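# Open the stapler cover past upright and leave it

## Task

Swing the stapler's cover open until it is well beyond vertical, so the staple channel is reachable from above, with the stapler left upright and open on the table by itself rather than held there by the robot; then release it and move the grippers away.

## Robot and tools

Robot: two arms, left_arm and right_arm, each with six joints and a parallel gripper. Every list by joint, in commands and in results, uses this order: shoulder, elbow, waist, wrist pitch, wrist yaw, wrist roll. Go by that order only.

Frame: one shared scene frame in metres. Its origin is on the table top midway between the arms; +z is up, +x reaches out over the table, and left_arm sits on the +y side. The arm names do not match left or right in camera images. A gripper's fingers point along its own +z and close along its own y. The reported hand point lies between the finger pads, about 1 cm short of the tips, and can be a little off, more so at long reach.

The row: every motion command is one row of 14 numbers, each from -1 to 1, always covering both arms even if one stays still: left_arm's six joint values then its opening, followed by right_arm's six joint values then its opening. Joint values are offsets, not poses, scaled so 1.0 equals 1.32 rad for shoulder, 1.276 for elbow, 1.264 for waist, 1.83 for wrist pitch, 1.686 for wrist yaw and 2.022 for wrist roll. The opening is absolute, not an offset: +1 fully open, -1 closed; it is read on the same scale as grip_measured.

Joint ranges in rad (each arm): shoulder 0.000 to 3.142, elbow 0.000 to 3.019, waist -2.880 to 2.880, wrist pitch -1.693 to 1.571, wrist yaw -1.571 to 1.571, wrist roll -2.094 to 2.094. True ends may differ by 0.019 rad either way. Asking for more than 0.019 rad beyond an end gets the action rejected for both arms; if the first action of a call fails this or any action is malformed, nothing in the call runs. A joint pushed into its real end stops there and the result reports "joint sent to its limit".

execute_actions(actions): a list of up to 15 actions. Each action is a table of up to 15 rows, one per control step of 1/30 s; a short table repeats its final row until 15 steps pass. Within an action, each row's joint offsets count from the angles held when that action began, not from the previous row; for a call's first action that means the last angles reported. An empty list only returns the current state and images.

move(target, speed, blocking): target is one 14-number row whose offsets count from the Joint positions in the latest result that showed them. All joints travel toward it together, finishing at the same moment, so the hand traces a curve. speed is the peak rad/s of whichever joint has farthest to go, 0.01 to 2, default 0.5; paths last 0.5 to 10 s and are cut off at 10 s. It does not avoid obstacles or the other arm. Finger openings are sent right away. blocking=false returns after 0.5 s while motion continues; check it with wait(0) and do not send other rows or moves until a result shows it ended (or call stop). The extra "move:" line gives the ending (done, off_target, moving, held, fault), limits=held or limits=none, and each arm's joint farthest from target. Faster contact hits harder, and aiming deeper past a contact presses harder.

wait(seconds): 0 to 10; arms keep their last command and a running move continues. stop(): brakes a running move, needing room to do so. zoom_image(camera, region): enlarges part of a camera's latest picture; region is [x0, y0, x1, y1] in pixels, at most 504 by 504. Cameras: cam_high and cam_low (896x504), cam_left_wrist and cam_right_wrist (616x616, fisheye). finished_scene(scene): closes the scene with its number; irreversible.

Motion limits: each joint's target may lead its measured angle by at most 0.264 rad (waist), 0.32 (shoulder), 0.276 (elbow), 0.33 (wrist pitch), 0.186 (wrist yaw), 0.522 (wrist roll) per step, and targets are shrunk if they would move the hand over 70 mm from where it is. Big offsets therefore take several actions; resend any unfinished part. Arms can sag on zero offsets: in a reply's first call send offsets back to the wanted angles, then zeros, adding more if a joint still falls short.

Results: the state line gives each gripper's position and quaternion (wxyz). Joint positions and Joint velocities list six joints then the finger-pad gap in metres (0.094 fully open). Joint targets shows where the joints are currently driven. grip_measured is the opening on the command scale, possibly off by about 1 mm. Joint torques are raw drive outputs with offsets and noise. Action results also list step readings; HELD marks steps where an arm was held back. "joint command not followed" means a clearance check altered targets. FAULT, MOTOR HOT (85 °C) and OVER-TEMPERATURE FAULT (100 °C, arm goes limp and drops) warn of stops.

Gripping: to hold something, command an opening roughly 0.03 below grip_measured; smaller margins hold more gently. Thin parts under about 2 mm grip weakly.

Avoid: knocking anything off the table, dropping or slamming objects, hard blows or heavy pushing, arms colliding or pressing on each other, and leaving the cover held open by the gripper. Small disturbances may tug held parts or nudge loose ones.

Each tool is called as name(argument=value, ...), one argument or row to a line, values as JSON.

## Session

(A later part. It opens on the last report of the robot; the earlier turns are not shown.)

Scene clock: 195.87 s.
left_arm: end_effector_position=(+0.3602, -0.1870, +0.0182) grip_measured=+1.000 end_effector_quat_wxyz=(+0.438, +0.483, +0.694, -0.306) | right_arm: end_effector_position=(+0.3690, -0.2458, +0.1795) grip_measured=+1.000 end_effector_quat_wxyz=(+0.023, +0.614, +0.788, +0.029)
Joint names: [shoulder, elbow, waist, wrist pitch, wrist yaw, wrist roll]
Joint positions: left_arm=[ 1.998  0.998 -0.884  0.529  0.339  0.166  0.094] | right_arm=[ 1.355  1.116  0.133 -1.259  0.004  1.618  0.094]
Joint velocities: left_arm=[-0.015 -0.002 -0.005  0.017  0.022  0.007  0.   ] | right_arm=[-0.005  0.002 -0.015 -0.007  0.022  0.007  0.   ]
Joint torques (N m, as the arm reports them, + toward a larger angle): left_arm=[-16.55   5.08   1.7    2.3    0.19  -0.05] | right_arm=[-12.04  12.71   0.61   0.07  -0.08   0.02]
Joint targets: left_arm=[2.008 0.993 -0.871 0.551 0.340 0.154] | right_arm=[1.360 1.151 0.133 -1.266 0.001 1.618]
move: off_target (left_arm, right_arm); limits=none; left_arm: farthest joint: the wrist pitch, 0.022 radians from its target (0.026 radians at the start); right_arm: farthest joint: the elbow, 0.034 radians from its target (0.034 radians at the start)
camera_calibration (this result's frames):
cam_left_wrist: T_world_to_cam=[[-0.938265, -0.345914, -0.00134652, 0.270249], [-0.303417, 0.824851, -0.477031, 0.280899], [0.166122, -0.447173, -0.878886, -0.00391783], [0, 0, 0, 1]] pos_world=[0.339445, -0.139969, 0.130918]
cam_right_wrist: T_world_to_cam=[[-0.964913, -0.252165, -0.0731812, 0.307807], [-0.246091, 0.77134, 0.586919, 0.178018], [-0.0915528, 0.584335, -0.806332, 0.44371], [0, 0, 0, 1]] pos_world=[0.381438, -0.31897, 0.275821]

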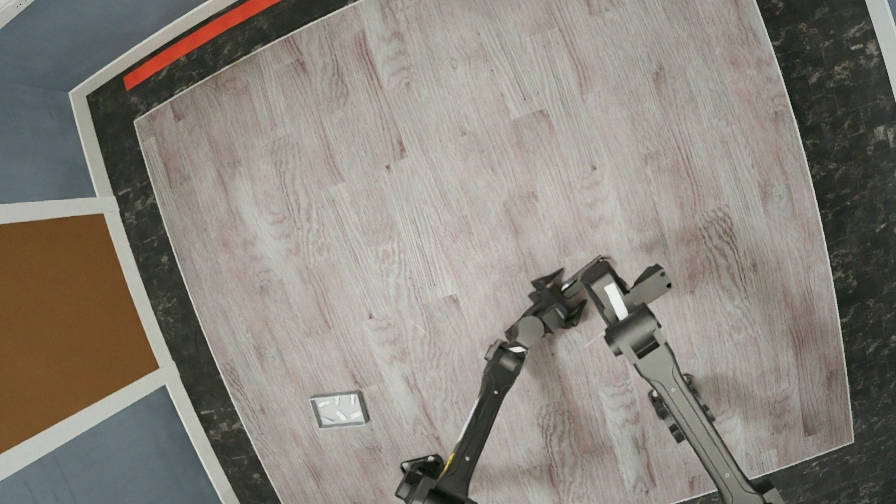

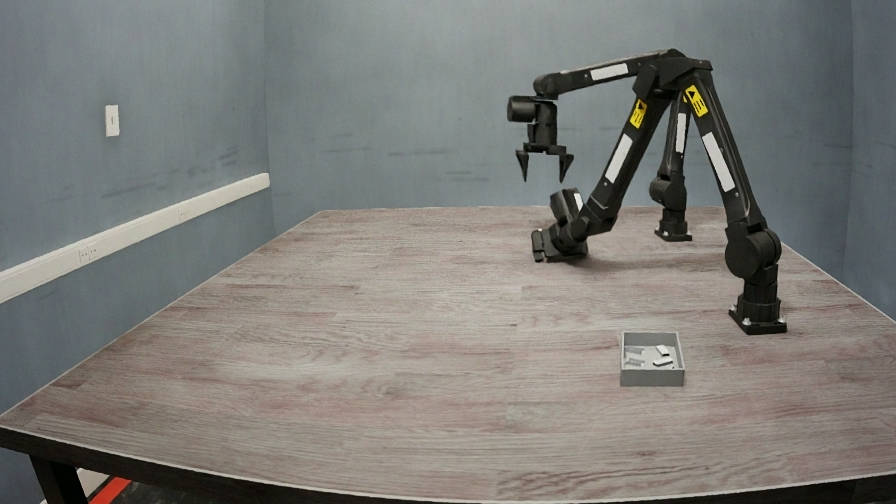

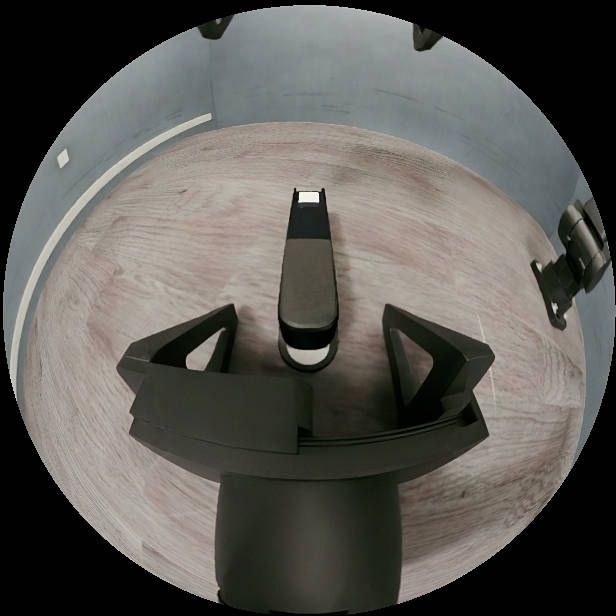

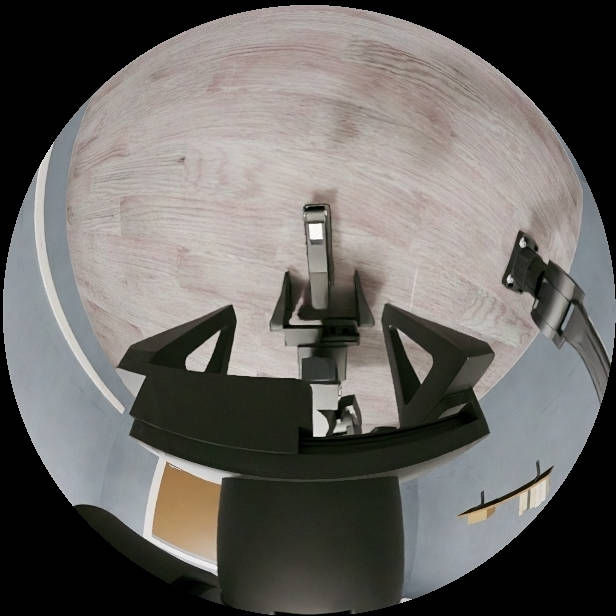

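move(
  target=[0.0076, -0.004, 0.0103, 0.012, 0.001, -0.006, -0.33, 0.004, 0.027, 0.0, -0.004, -0.002, 0.0, 1],
  speed=0.1,
)

Scene clock: 200.30 s.
left_arm: end_effector_position=(+0.3602, -0.1869, +0.0179) grip_measured=-0.287 end_effector_quat_wxyz=(+0.438, +0.483, +0.694, -0.306) | right_arm: end_effector_position=(+0.3690, -0.2458, +0.1795) grip_measured=+1.000 end_effector_quat_wxyz=(+0.023, +0.614, +0.788, +0.029)
Joint names: [shoulder, elbow, waist, wrist pitch, wrist yaw, wrist roll]
Joint positions: left_arm=[ 1.998  0.998 -0.884  0.529  0.339  0.166  0.034] | right_arm=[ 1.355  1.116  0.133 -1.259  0.004  1.618  0.094]
Joint velocities: left_arm=[-0.005 -0.012 -0.024 -0.017 -0.051  0.051  0.   ] | right_arm=[-0.005 -0.002  0.005  0.002  0.007 -0.007  0.   ]
Joint torques (N m, as the arm reports them, + toward a larger angle): left_arm=[-16.5    5.06   1.61   2.24   0.26  -0.04] | right_arm=[-12.08  12.71   0.65   0.08  -0.08   0.02]
Joint targets: left_arm=[2.008 0.993 -0.871 0.551 0.341 0.154] | right_arm=[1.360 1.151 0.133 -1.266 0.001 1.618]
move: off_target (left_arm, right_arm); limits=none; left_arm: farthest joint: the wrist pitch, 0.022 radians from its target (0.022 radians at the start); right_arm: farthest joint: the elbow, 0.034 radians from its target (0.034 radians at the start)
camera_calibration (this result's frames):
cam_left_wrist: T_world_to_cam=[[-0.938148, -0.346232, -0.0013675, 0.270196], [-0.303757, 0.824939, -0.476663, 0.280872], [0.166164, -0.446765, -0.879085, -0.0040536], [0, 0, 0, 1]] pos_world=[0.339474, -0.139963, 0.130687]
cam_right_wrist: T_world_to_cam=[[-0.964913, -0.252165, -0.0731812, 0.307807], [-0.246091, 0.77134, 0.586919, 0.178018], [-0.0915528, 0.584335, -0.806332, 0.44371], [0, 0, 0, 1]] pos_world=[0.381438, -0.31897, 0.275821]

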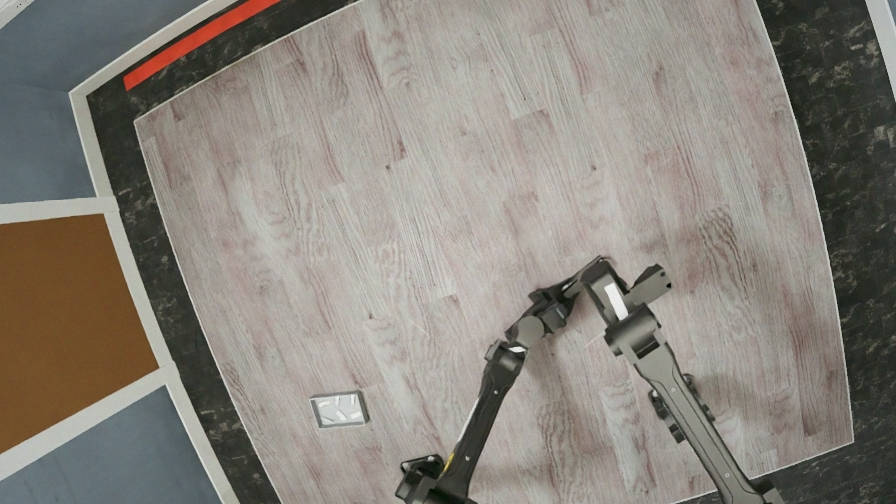

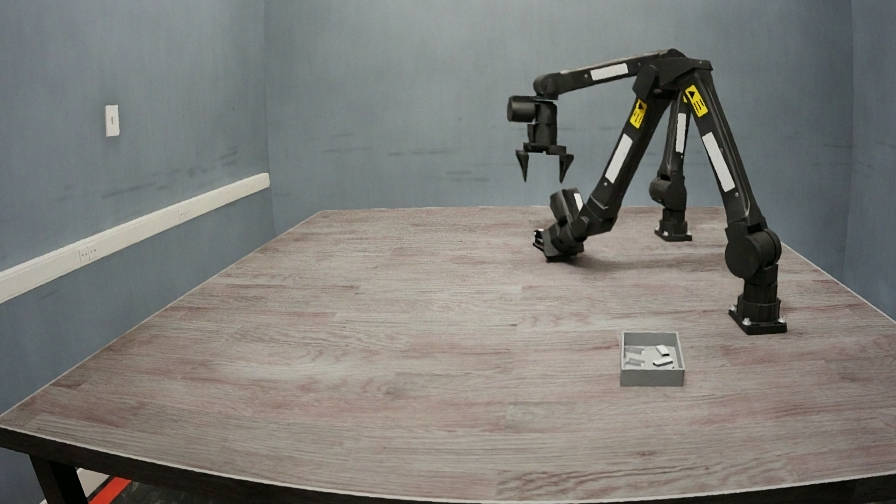

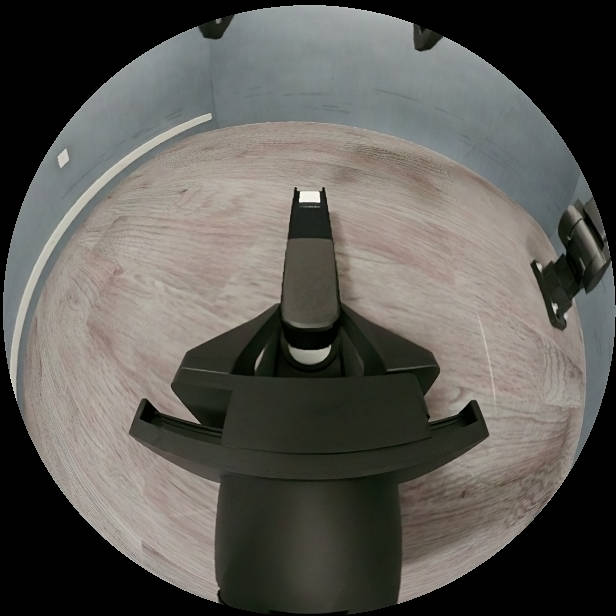

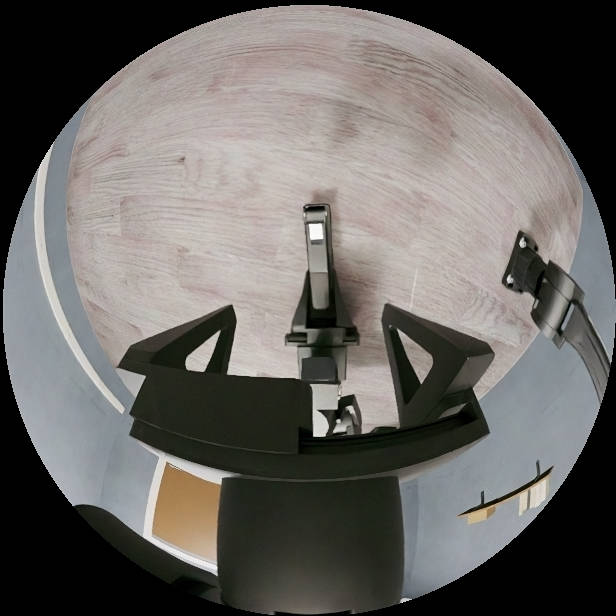

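move(
  target=[0.0076, -0.004, 0.0103, 0.012, 0.001, -0.006, -0.33, 0.1234, -0.0712, -0.041, 0.0801, -0.2084, -0.078, 0.4],
  speed=0.4,
)

Scene clock: 217.03 s.
left_arm: end_effector_position=(+0.3602, -0.1869, +0.0179) grip_measured=-0.287 end_effector_quat_wxyz=(+0.438, +0.483, +0.694, -0.306) | right_arm: end_effector_position=(+0.3614, -0.2046, +0.1058) grip_measured=+0.401 end_effector_quat_wxyz=(-0.135, +0.565, +0.807, +0.106)
Joint names: [shoulder, elbow, waist, wrist pitch, wrist yaw, wrist roll]
Joint positions: left_arm=[ 1.998  0.998 -0.884  0.529  0.339  0.166  0.034] | right_arm=[ 1.496  1.03   0.09  -1.12  -0.344  1.47   0.066]
Joint velocities: left_arm=[ 0.005 -0.007  0.005  0.002 -0.022  0.007 -0.001] | right_arm=[ 0.005 -0.002  0.005  0.007  0.022 -0.081  0.   ]
Joint torques (N m, as the arm reports them, + toward a larger angle): left_arm=[-16.61   5.03   1.55   2.25   0.22  -0.04] | right_arm=[-11.86   8.37  -0.06   0.55  -0.35  -0.05]
Joint targets: left_arm=[2.008 0.993 -0.871 0.551 0.340 0.154] | right_arm=[1.518 1.025 0.082 -1.112 -0.347 1.461]
move: off_target (left_arm, right_arm); limits=none; left_arm: farthest joint: the wrist pitch, 0.022 radians from its target (0.022 radians at the start); right_arm: farthest joint: the shoulder, 0.022 radians from its target (0.163 radians at the start)
camera_calibration (this result's frames):
cam_left_wrist: T_world_to_cam=[[-0.938148, -0.346232, -0.0013675, 0.270196], [-0.303757, 0.824939, -0.476663, 0.280872], [0.166164, -0.446765, -0.879085, -0.0040536], [0, 0, 0, 1]] pos_world=[0.339474, -0.139963, 0.130687]
cam_right_wrist: T_world_to_cam=[[-0.937386, -0.347699, -0.0203439, 0.270318], [-0.211135, 0.520817, 0.827147, 0.0983679], [-0.277002, 0.779651, -0.561618, 0.440567], [0, 0, 0, 1]] pos_world=[0.396199, -0.300731, 0.171565]

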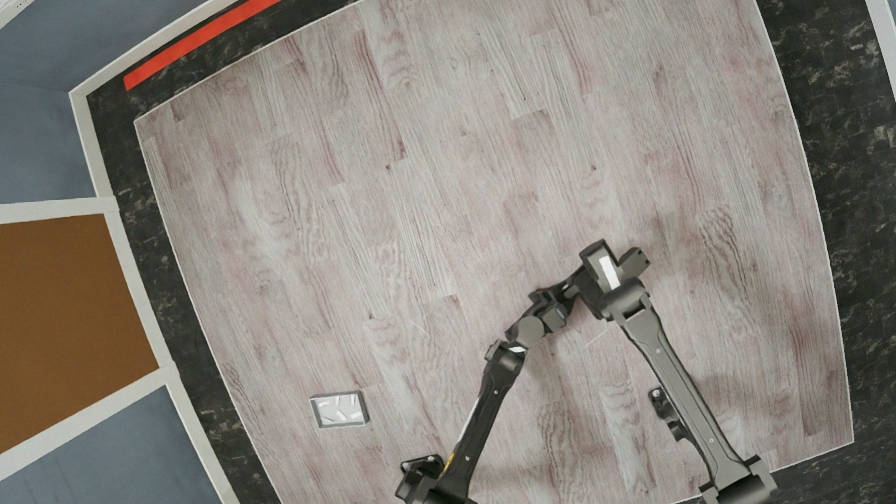

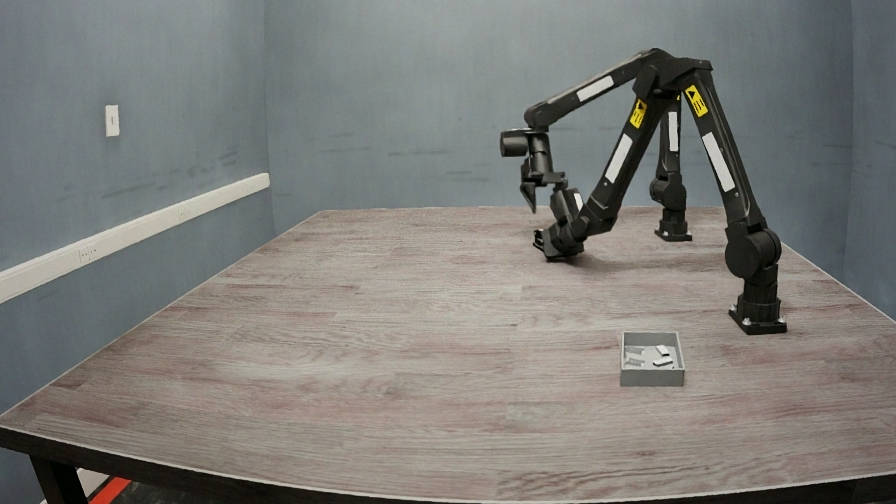

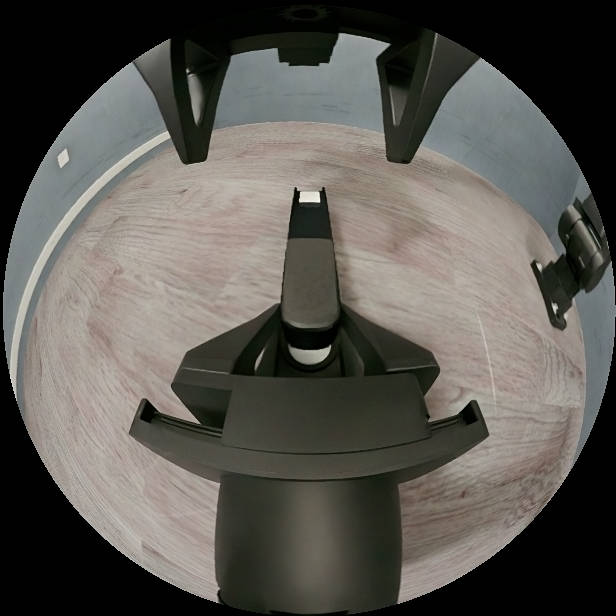

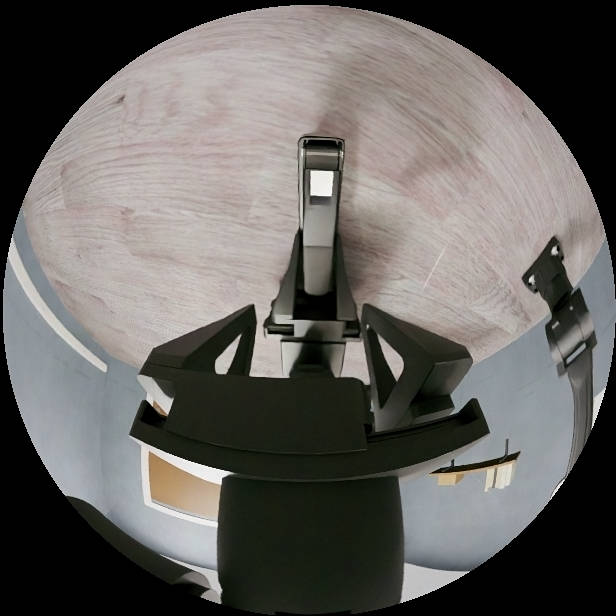

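move(
  target=[0.0076, -0.004, 0.0103, 0.012, 0.001, -0.006, -0.33, 0.0737, -0.0549, -0.006, 0.0708, -0.002, -0.004, 0.4],
  speed=0.15,
)

Scene clock: 225.97 s.
left_arm: end_effector_position=(+0.3602, -0.1869, +0.0179) grip_measured=-0.287 end_effector_quat_wxyz=(+0.438, +0.483, +0.694, -0.306) | right_arm: end_effector_position=(+0.3586, -0.2053, +0.0570) grip_measured=+0.401 end_effector_quat_wxyz=(-0.140, +0.566, +0.807, +0.100)
Joint names: [shoulder, elbow, waist, wrist pitch, wrist yaw, wrist roll]
Joint positions: left_arm=[ 1.998  0.998 -0.884  0.529  0.339  0.166  0.034] | right_arm=[ 1.569  0.966  0.09  -1.    -0.344  1.47   0.066]
Joint velocities: left_arm=[-0.005  0.002 -0.005  0.002 -0.007  0.037  0.001] | right_arm=[-0.005  0.002 -0.015 -0.002 -0.022 -0.022  0.   ]
Joint torques (N m, as the arm reports them, + toward a larger angle): left_arm=[-16.5    4.99   1.46   2.28   0.22  -0.02] | right_arm=[-12.84   7.61  -0.01   0.46  -0.36  -0.05]
Joint targets: left_arm=[2.008 0.993 -0.871 0.551 0.340 0.154] | right_arm=[1.594 0.960 0.083 -0.991 -0.347 1.462]
move: off_target (left_arm, right_arm); limits=none; left_arm: farthest joint: the wrist pitch, 0.022 radians from its target (0.022 radians at the start); right_arm: farthest joint: the shoulder, 0.025 radians from its target (0.097 radians at the start)
camera_calibration (this result's frames):
cam_left_wrist: T_world_to_cam=[[-0.938148, -0.346232, -0.0013675, 0.270196], [-0.303757, 0.824939, -0.476663, 0.280872], [0.166164, -0.446765, -0.879085, -0.0040536], [0, 0, 0, 1]] pos_world=[0.339474, -0.139963, 0.130687]
cam_right_wrist: T_world_to_cam=[[-0.937454, -0.348085, -0.00415769, 0.26547], [-0.198277, 0.524101, 0.828254, 0.134477], [-0.286124, 0.777274, -0.560337, 0.415685], [0, 0, 0, 1]] pos_world=[0.394467, -0.301174, 0.122646]

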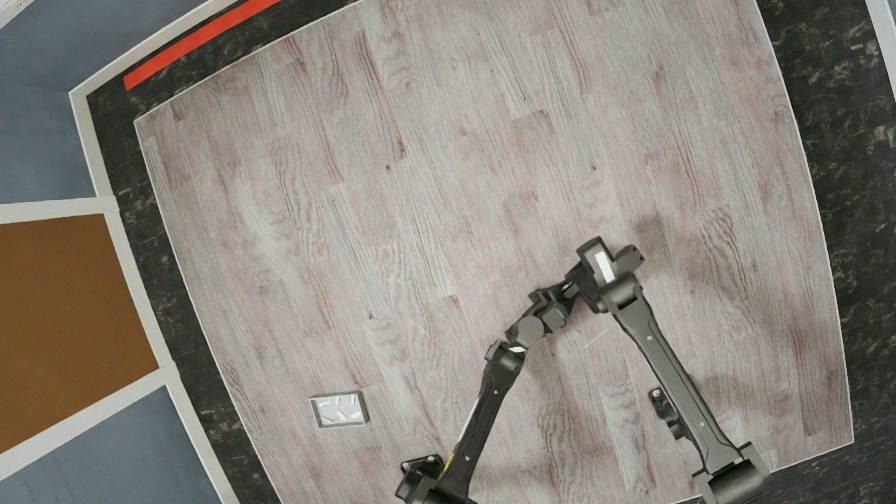

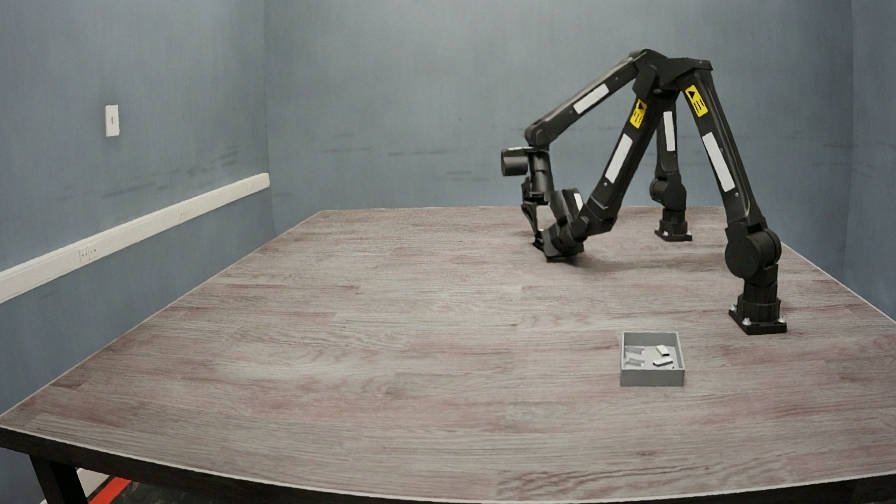

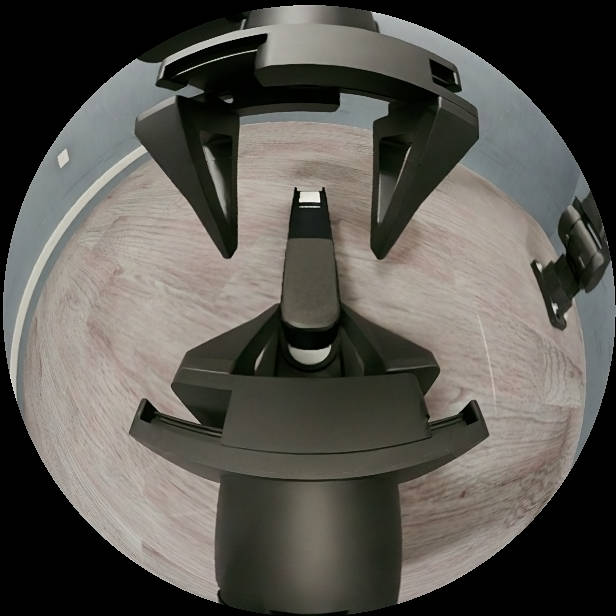

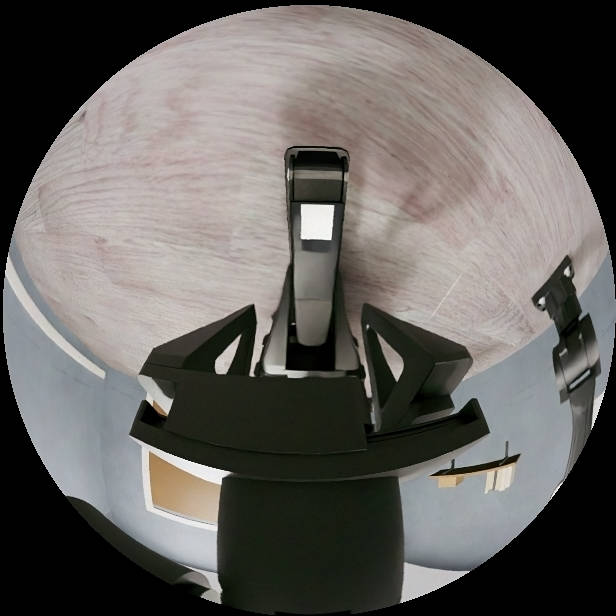

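move(
  target=[0.0076, -0.004, 0.0103, 0.012, 0.001, -0.006, -0.33, 0.028, -0.0078, -0.0055, 0.005, -0.002, -0.004, -0.1],
  speed=0.1,
)

Scene clock: 231.97 s.
left_arm: end_effector_position=(+0.3602, -0.1869, +0.0179) grip_measured=-0.287 end_effector_quat_wxyz=(+0.438, +0.483, +0.694, -0.306) | right_arm: end_effector_position=(+0.3580, -0.2054, +0.0542) grip_measured=-0.099 end_effector_quat_wxyz=(-0.143, +0.566, +0.806, +0.097)
Joint names: [shoulder, elbow, waist, wrist pitch, wrist yaw, wrist roll]
Joint positions: left_arm=[ 1.998  0.998 -0.884  0.529  0.339  0.166  0.034] | right_arm=[ 1.576  0.966  0.09  -1.    -0.345  1.47   0.042]
Joint velocities: left_arm=[-0.015 -0.002  0.005 -0.007 -0.022 -0.007 -0.   ] | right_arm=[ 0.005  0.002 -0.005 -0.007 -0.095 -0.022 -0.001]
Joint torques (N m, as the arm reports them, + toward a larger angle): left_arm=[-16.55   5.04   1.44   2.29   0.22  -0.02] | right_arm=[-11.86   7.24   0.06   0.49  -0.36  -0.06]
Joint targets: left_arm=[2.008 0.993 -0.871 0.551 0.340 0.154] | right_arm=[1.605 0.956 0.083 -0.991 -0.348 1.462]
move: off_target (left_arm, right_arm); limits=none; left_arm: farthest joint: the wrist pitch, 0.022 radians from its target (0.022 radians at the start); right_arm: farthest joint: the shoulder, 0.030 radians from its target (0.037 radians at the start)
camera_calibration (this result's frames):
cam_left_wrist: T_world_to_cam=[[-0.938148, -0.346232, -0.0013675, 0.270196], [-0.303757, 0.824939, -0.476663, 0.280872], [0.166164, -0.446765, -0.879085, -0.0040536], [0, 0, 0, 1]] pos_world=[0.339474, -0.139963, 0.130687]
cam_right_wrist: T_world_to_cam=[[-0.937461, -0.348073, 0.003392, 0.264493], [-0.192069, 0.525376, 0.828909, 0.134755], [-0.290302, 0.776418, -0.559374, 0.415269], [0, 0, 0, 1]] pos_world=[0.394388, -0.301157, 0.119694]

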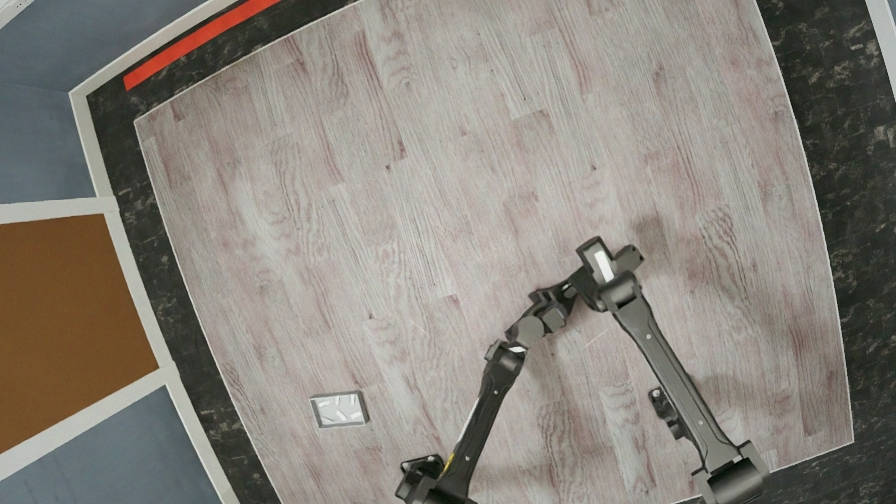

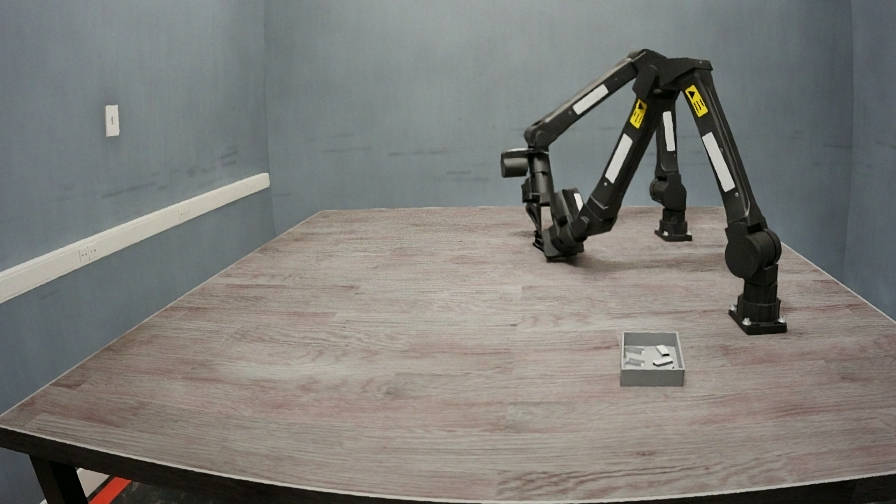

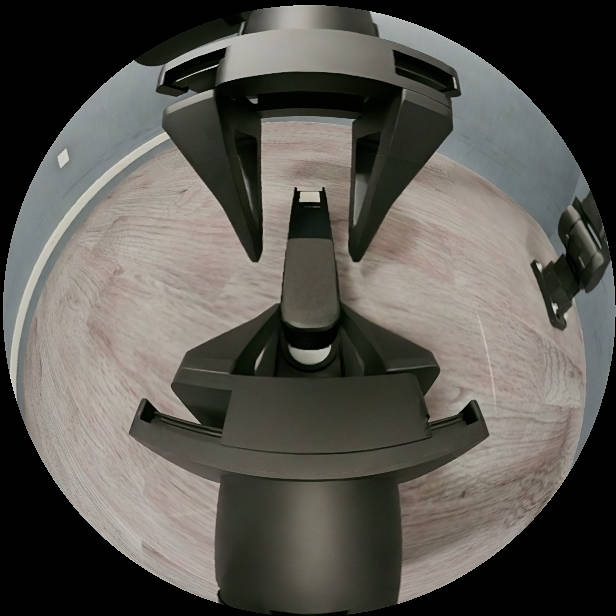

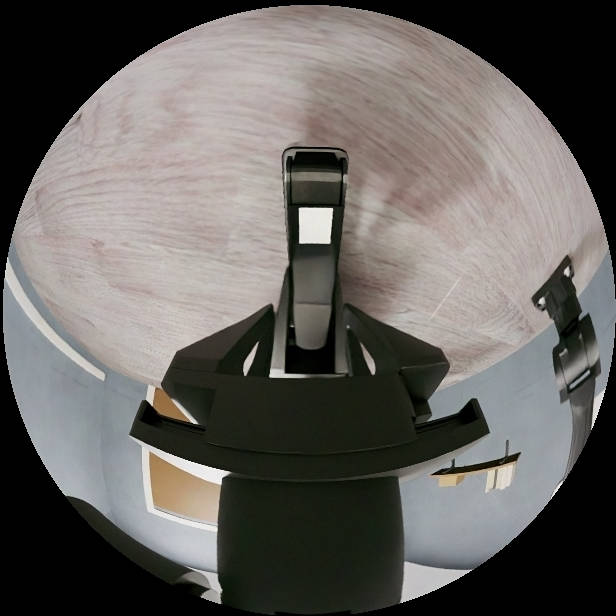

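move(
  target=[0.0076, -0.004, 0.0103, 0.012, 0.001, -0.006, -0.33, 0.027, -0.0125, -0.0055, 0.005, -0.002, -0.004, -0.1],
  speed=0.1,
)

Scene clock: 234.40 s.
left_arm: end_effector_position=(+0.3602, -0.1869, +0.0179) grip_measured=-0.287 end_effector_quat_wxyz=(+0.438, +0.483, +0.694, -0.306) | right_arm: end_effector_position=(+0.3534, -0.2066, +0.0488) grip_measured=-0.099 end_effector_quat_wxyz=(-0.148, +0.567, +0.805, +0.091)
Joint names: [shoulder, elbow, waist, wrist pitch, wrist yaw, wrist roll]
Joint positions: left_arm=[ 1.998  0.998 -0.884  0.529  0.339  0.166  0.034] | right_arm=[ 1.584  0.956  0.09  -1.    -0.345  1.47   0.042]
Joint velocities: left_arm=[-0.005  0.002 -0.015  0.002  0.022 -0.007 -0.001] | right_arm=[-0.005  0.007  0.005 -0.017 -0.051  0.037 -0.001]
Joint torques (N m, as the arm reports them, + toward a larger angle): left_arm=[-16.38   5.1    1.38   2.19   0.22  -0.04] | right_arm=[-12.13   7.36   0.     0.47  -0.36  -0.05]
Joint targets: left_arm=[2.008 0.993 -0.871 0.551 0.340 0.154] | right_arm=[1.612 0.950 0.083 -0.991 -0.348 1.462]
move: off_target (left_arm, right_arm); limits=none; left_arm: farthest joint: the wrist pitch, 0.022 radians from its target (0.022 radians at the start); right_arm: farthest joint: the shoulder, 0.028 radians from its target (0.035 radians at the start)
camera_calibration (this result's frames):
cam_left_wrist: T_world_to_cam=[[-0.938148, -0.346232, -0.0013675, 0.270196], [-0.303757, 0.824939, -0.476663, 0.280872], [0.166164, -0.446765, -0.879085, -0.0040536], [0, 0, 0, 1]] pos_world=[0.339474, -0.139963, 0.130687]
cam_right_wrist: T_world_to_cam=[[-0.937278, -0.348025, 0.019707, 0.258928], [-0.178896, 0.528773, 0.829696, 0.135004], [-0.299176, 0.77413, -0.557867, 0.414406], [0, 0, 0, 1]] pos_world=[0.390819, -0.302077, 0.114068]

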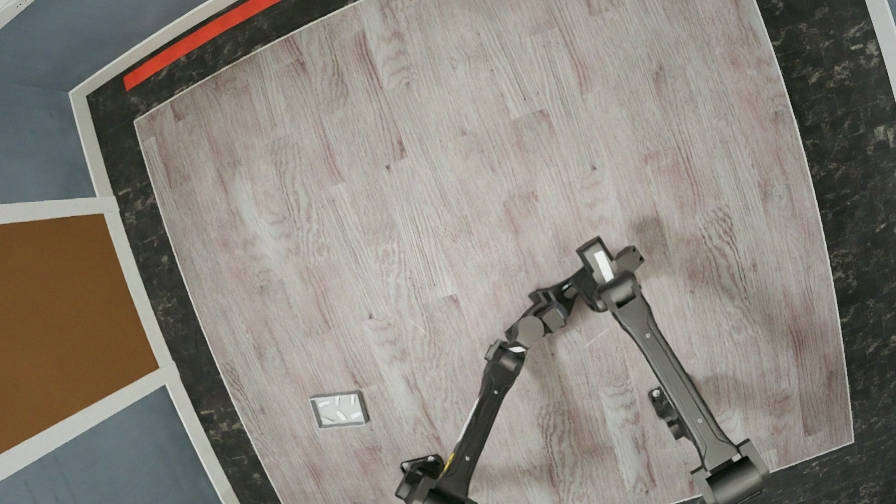

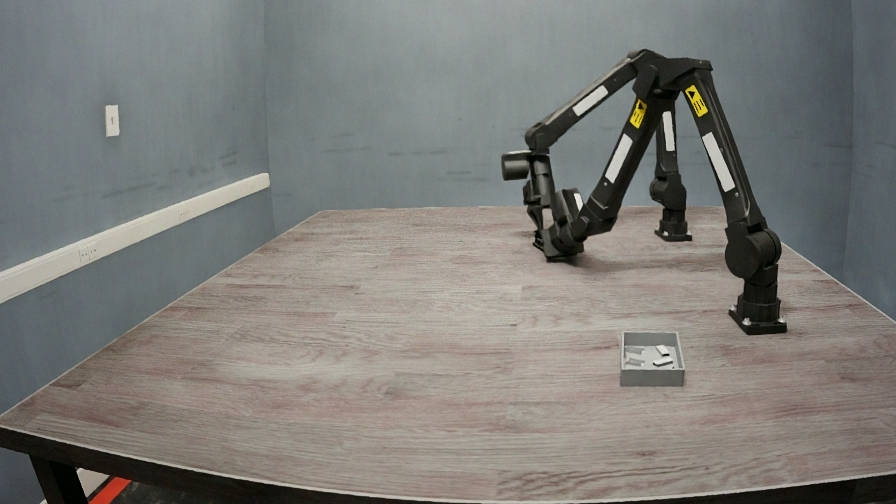

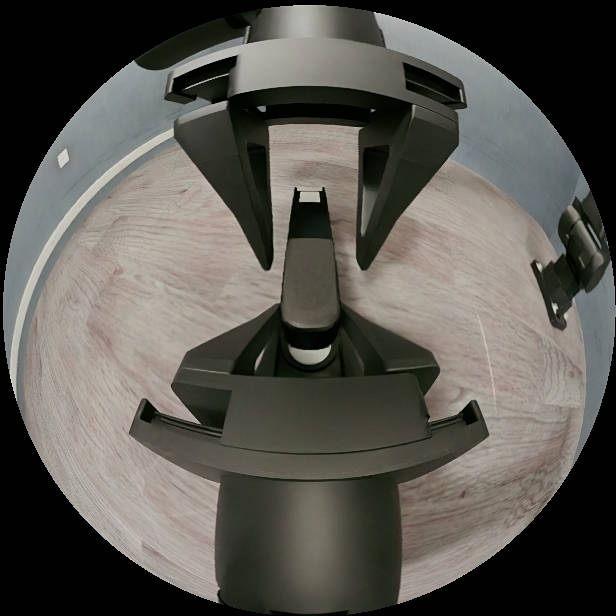

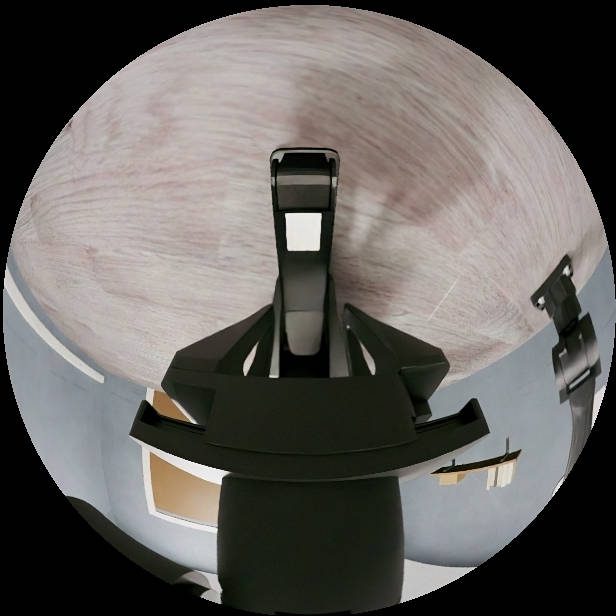

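move(
  target=[0.0076, -0.004, 0.0103, 0.012, 0.001, -0.006, -0.33, 0.021, -0.0047, -0.0055, 0.011, -0.002, -0.004, -0.25],
  speed=0.1,
)

Scene clock: 236.87 s.
left_arm: end_effector_position=(+0.3602, -0.1869, +0.0179) grip_measured=-0.287 end_effector_quat_wxyz=(+0.438, +0.483, +0.694, -0.306) | right_arm: end_effector_position=(+0.3561, -0.2059, +0.0486) grip_measured=-0.249 end_effector_quat_wxyz=(-0.144, +0.566, +0.806, +0.095)
Joint names: [shoulder, elbow, waist, wrist pitch, wrist yaw, wrist roll]
Joint positions: left_arm=[ 1.998  0.998 -0.884  0.529  0.339  0.166  0.034] | right_arm=[ 1.584  0.956  0.09  -0.988 -0.345  1.47   0.035]
Joint velocities: left_arm=[-0.005 -0.007 -0.015  0.012 -0.037 -0.051 -0.001] | right_arm=[ 0.005 -0.017 -0.024 -0.017  0.037 -0.022  0.   ]
Joint torques (N m, as the arm reports them, + toward a larger angle): left_arm=[-16.77   5.06   1.52   2.24   0.23  -0.04] | right_arm=[-12.23   7.45   0.09   0.46  -0.36  -0.06]
Joint targets: left_arm=[2.008 0.993 -0.871 0.551 0.340 0.154] | right_arm=[1.611 0.950 0.083 -0.980 -0.348 1.462]
move: off_target (left_arm, right_arm); limits=none; left_arm: farthest joint: the wrist pitch, 0.022 radians from its target (0.022 radians at the start); right_arm: farthest joint: the shoulder, 0.028 radians from its target (0.028 radians at the start)
camera_calibration (this result's frames):
cam_left_wrist: T_world_to_cam=[[-0.938148, -0.346232, -0.0013675, 0.270196], [-0.303757, 0.824939, -0.476663, 0.280872], [0.166164, -0.446765, -0.879085, -0.0040536], [0, 0, 0, 1]] pos_world=[0.339474, -0.139963, 0.130687]
cam_right_wrist: T_world_to_cam=[[-0.937436, -0.348066, 0.0079453, 0.26232], [-0.188394, 0.526324, 0.829151, 0.138142], [-0.292781, 0.775779, -0.558968, 0.41271], [0, 0, 0, 1]] pos_world=[0.392767, -0.301575, 0.114067]

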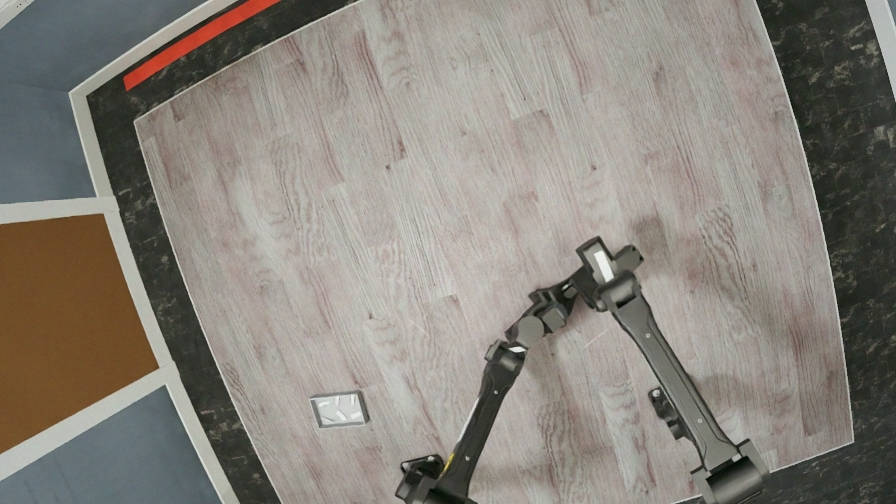

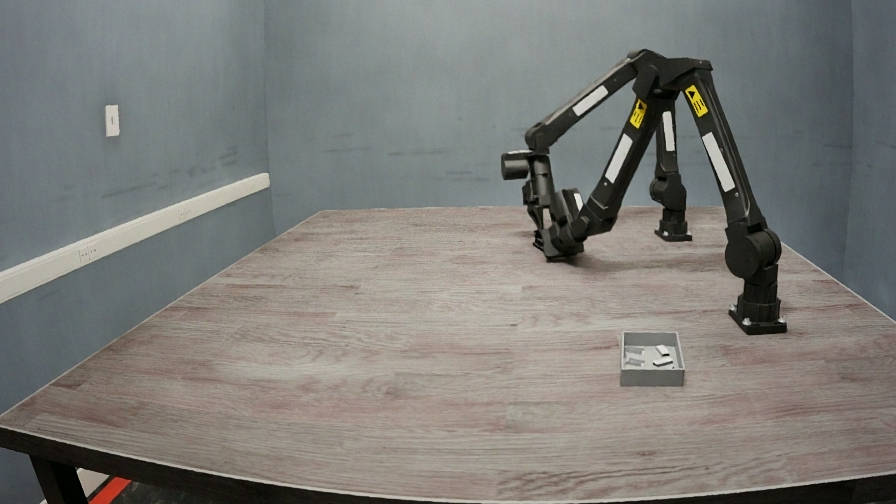

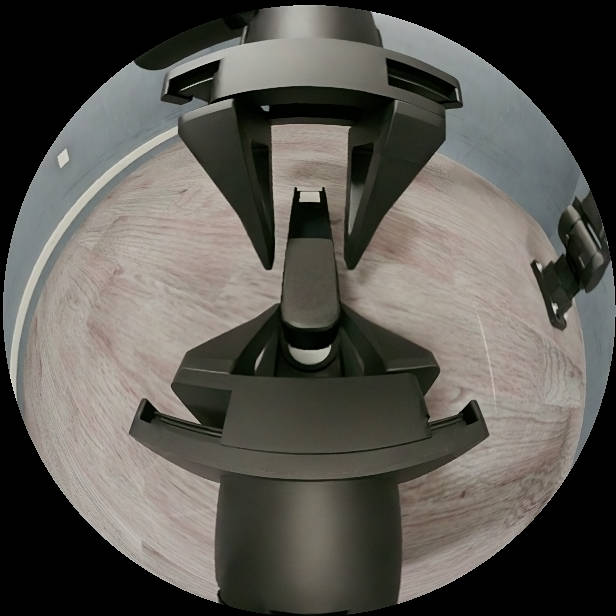

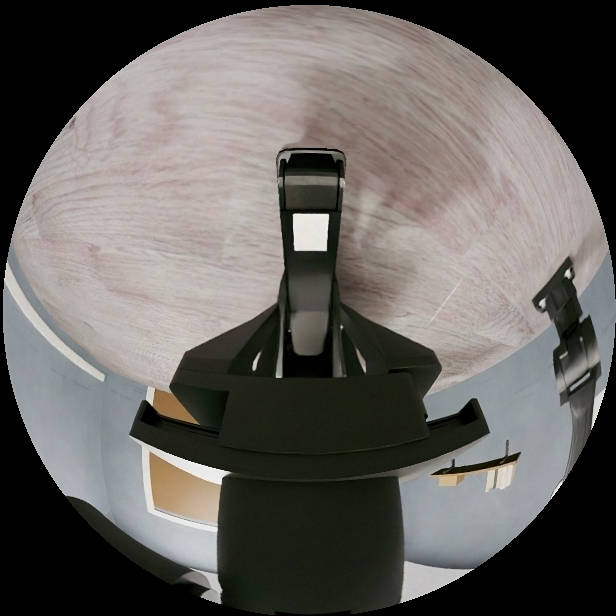

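Centered. Now close the right gripper on the cover.

move(
  target=[0.0076, -0.004, 0.0103, 0.012, 0.001, -0.006, -0.33, 0.0205, -0.0047, -0.0055, 0.0044, -0.002, -0.004, -0.53],
  speed=0.1,
)

Scene clock: 238.77 s.
left_arm: end_effector_position=(+0.3602, -0.1869, +0.0179) grip_measured=-0.287 end_effector_quat_wxyz=(+0.438, +0.483, +0.694, -0.306) | right_arm: end_effector_position=(+0.3561, -0.2059, +0.0486) grip_measured=-0.521 end_effector_quat_wxyz=(-0.144, +0.566, +0.806, +0.095)
Joint names: [shoulder, elbow, waist, wrist pitch, wrist yaw, wrist roll]
Joint positions: left_arm=[ 1.998  0.998 -0.884  0.529  0.339  0.166  0.034] | right_arm=[ 1.584  0.956  0.09  -0.988 -0.345  1.47   0.023]
Joint velocities: left_arm=[-0.005 -0.002 -0.015  0.002 -0.007 -0.037  0.001] | right_arm=[ 0.005 -0.007  0.005 -0.007  0.022  0.007 -0.001]
Joint torques (N m, as the arm reports them, + toward a larger angle): left_arm=[-16.69   5.09   1.66   2.25   0.22  -0.03] | right_arm=[-12.29   7.44   0.04   0.45  -0.36  -0.05]
Joint targets: left_arm=[2.008 0.993 -0.871 0.551 0.340 0.154] | right_arm=[1.611 0.950 0.083 -0.980 -0.348 1.462]
move: off_target (left_arm, right_arm); limits=none; left_arm: farthest joint: the wrist pitch, 0.022 radians from its target (0.022 radians at the start); right_arm: farthest joint: the shoulder, 0.027 radians from its target (0.027 radians at the start)
camera_calibration (this result's frames):
cam_left_wrist: T_world_to_cam=[[-0.938148, -0.346232, -0.0013675, 0.270196], [-0.303757, 0.824939, -0.476663, 0.280872], [0.166164, -0.446765, -0.879085, -0.0040536], [0, 0, 0, 1]] pos_world=[0.339474, -0.139963, 0.130687]
cam_right_wrist: T_world_to_cam=[[-0.937441, -0.348053, 0.00790606, 0.262333], [-0.188306, 0.526021, 0.829363, 0.137986], [-0.292821, 0.775991, -0.558654, 0.412714], [0, 0, 0, 1]] pos_world=[0.392757, -0.30154, 0.11405]

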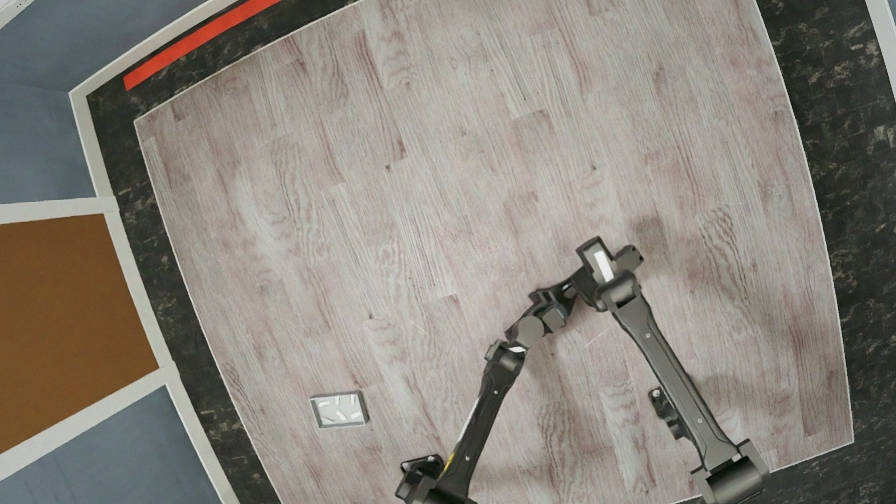

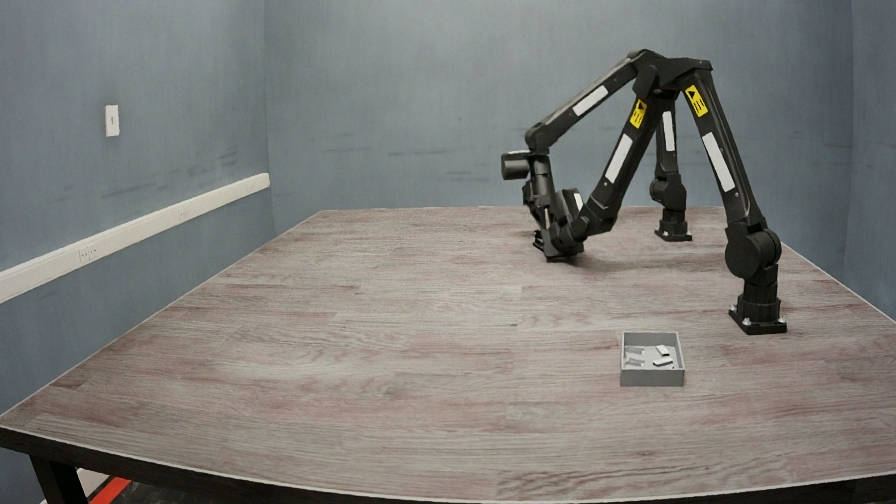

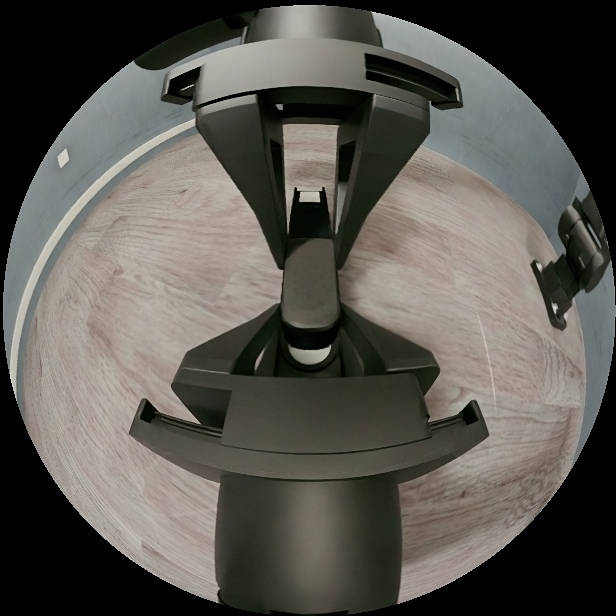

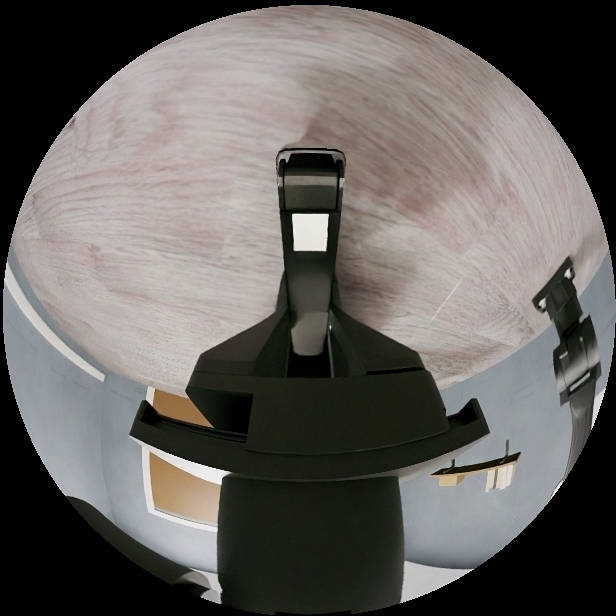

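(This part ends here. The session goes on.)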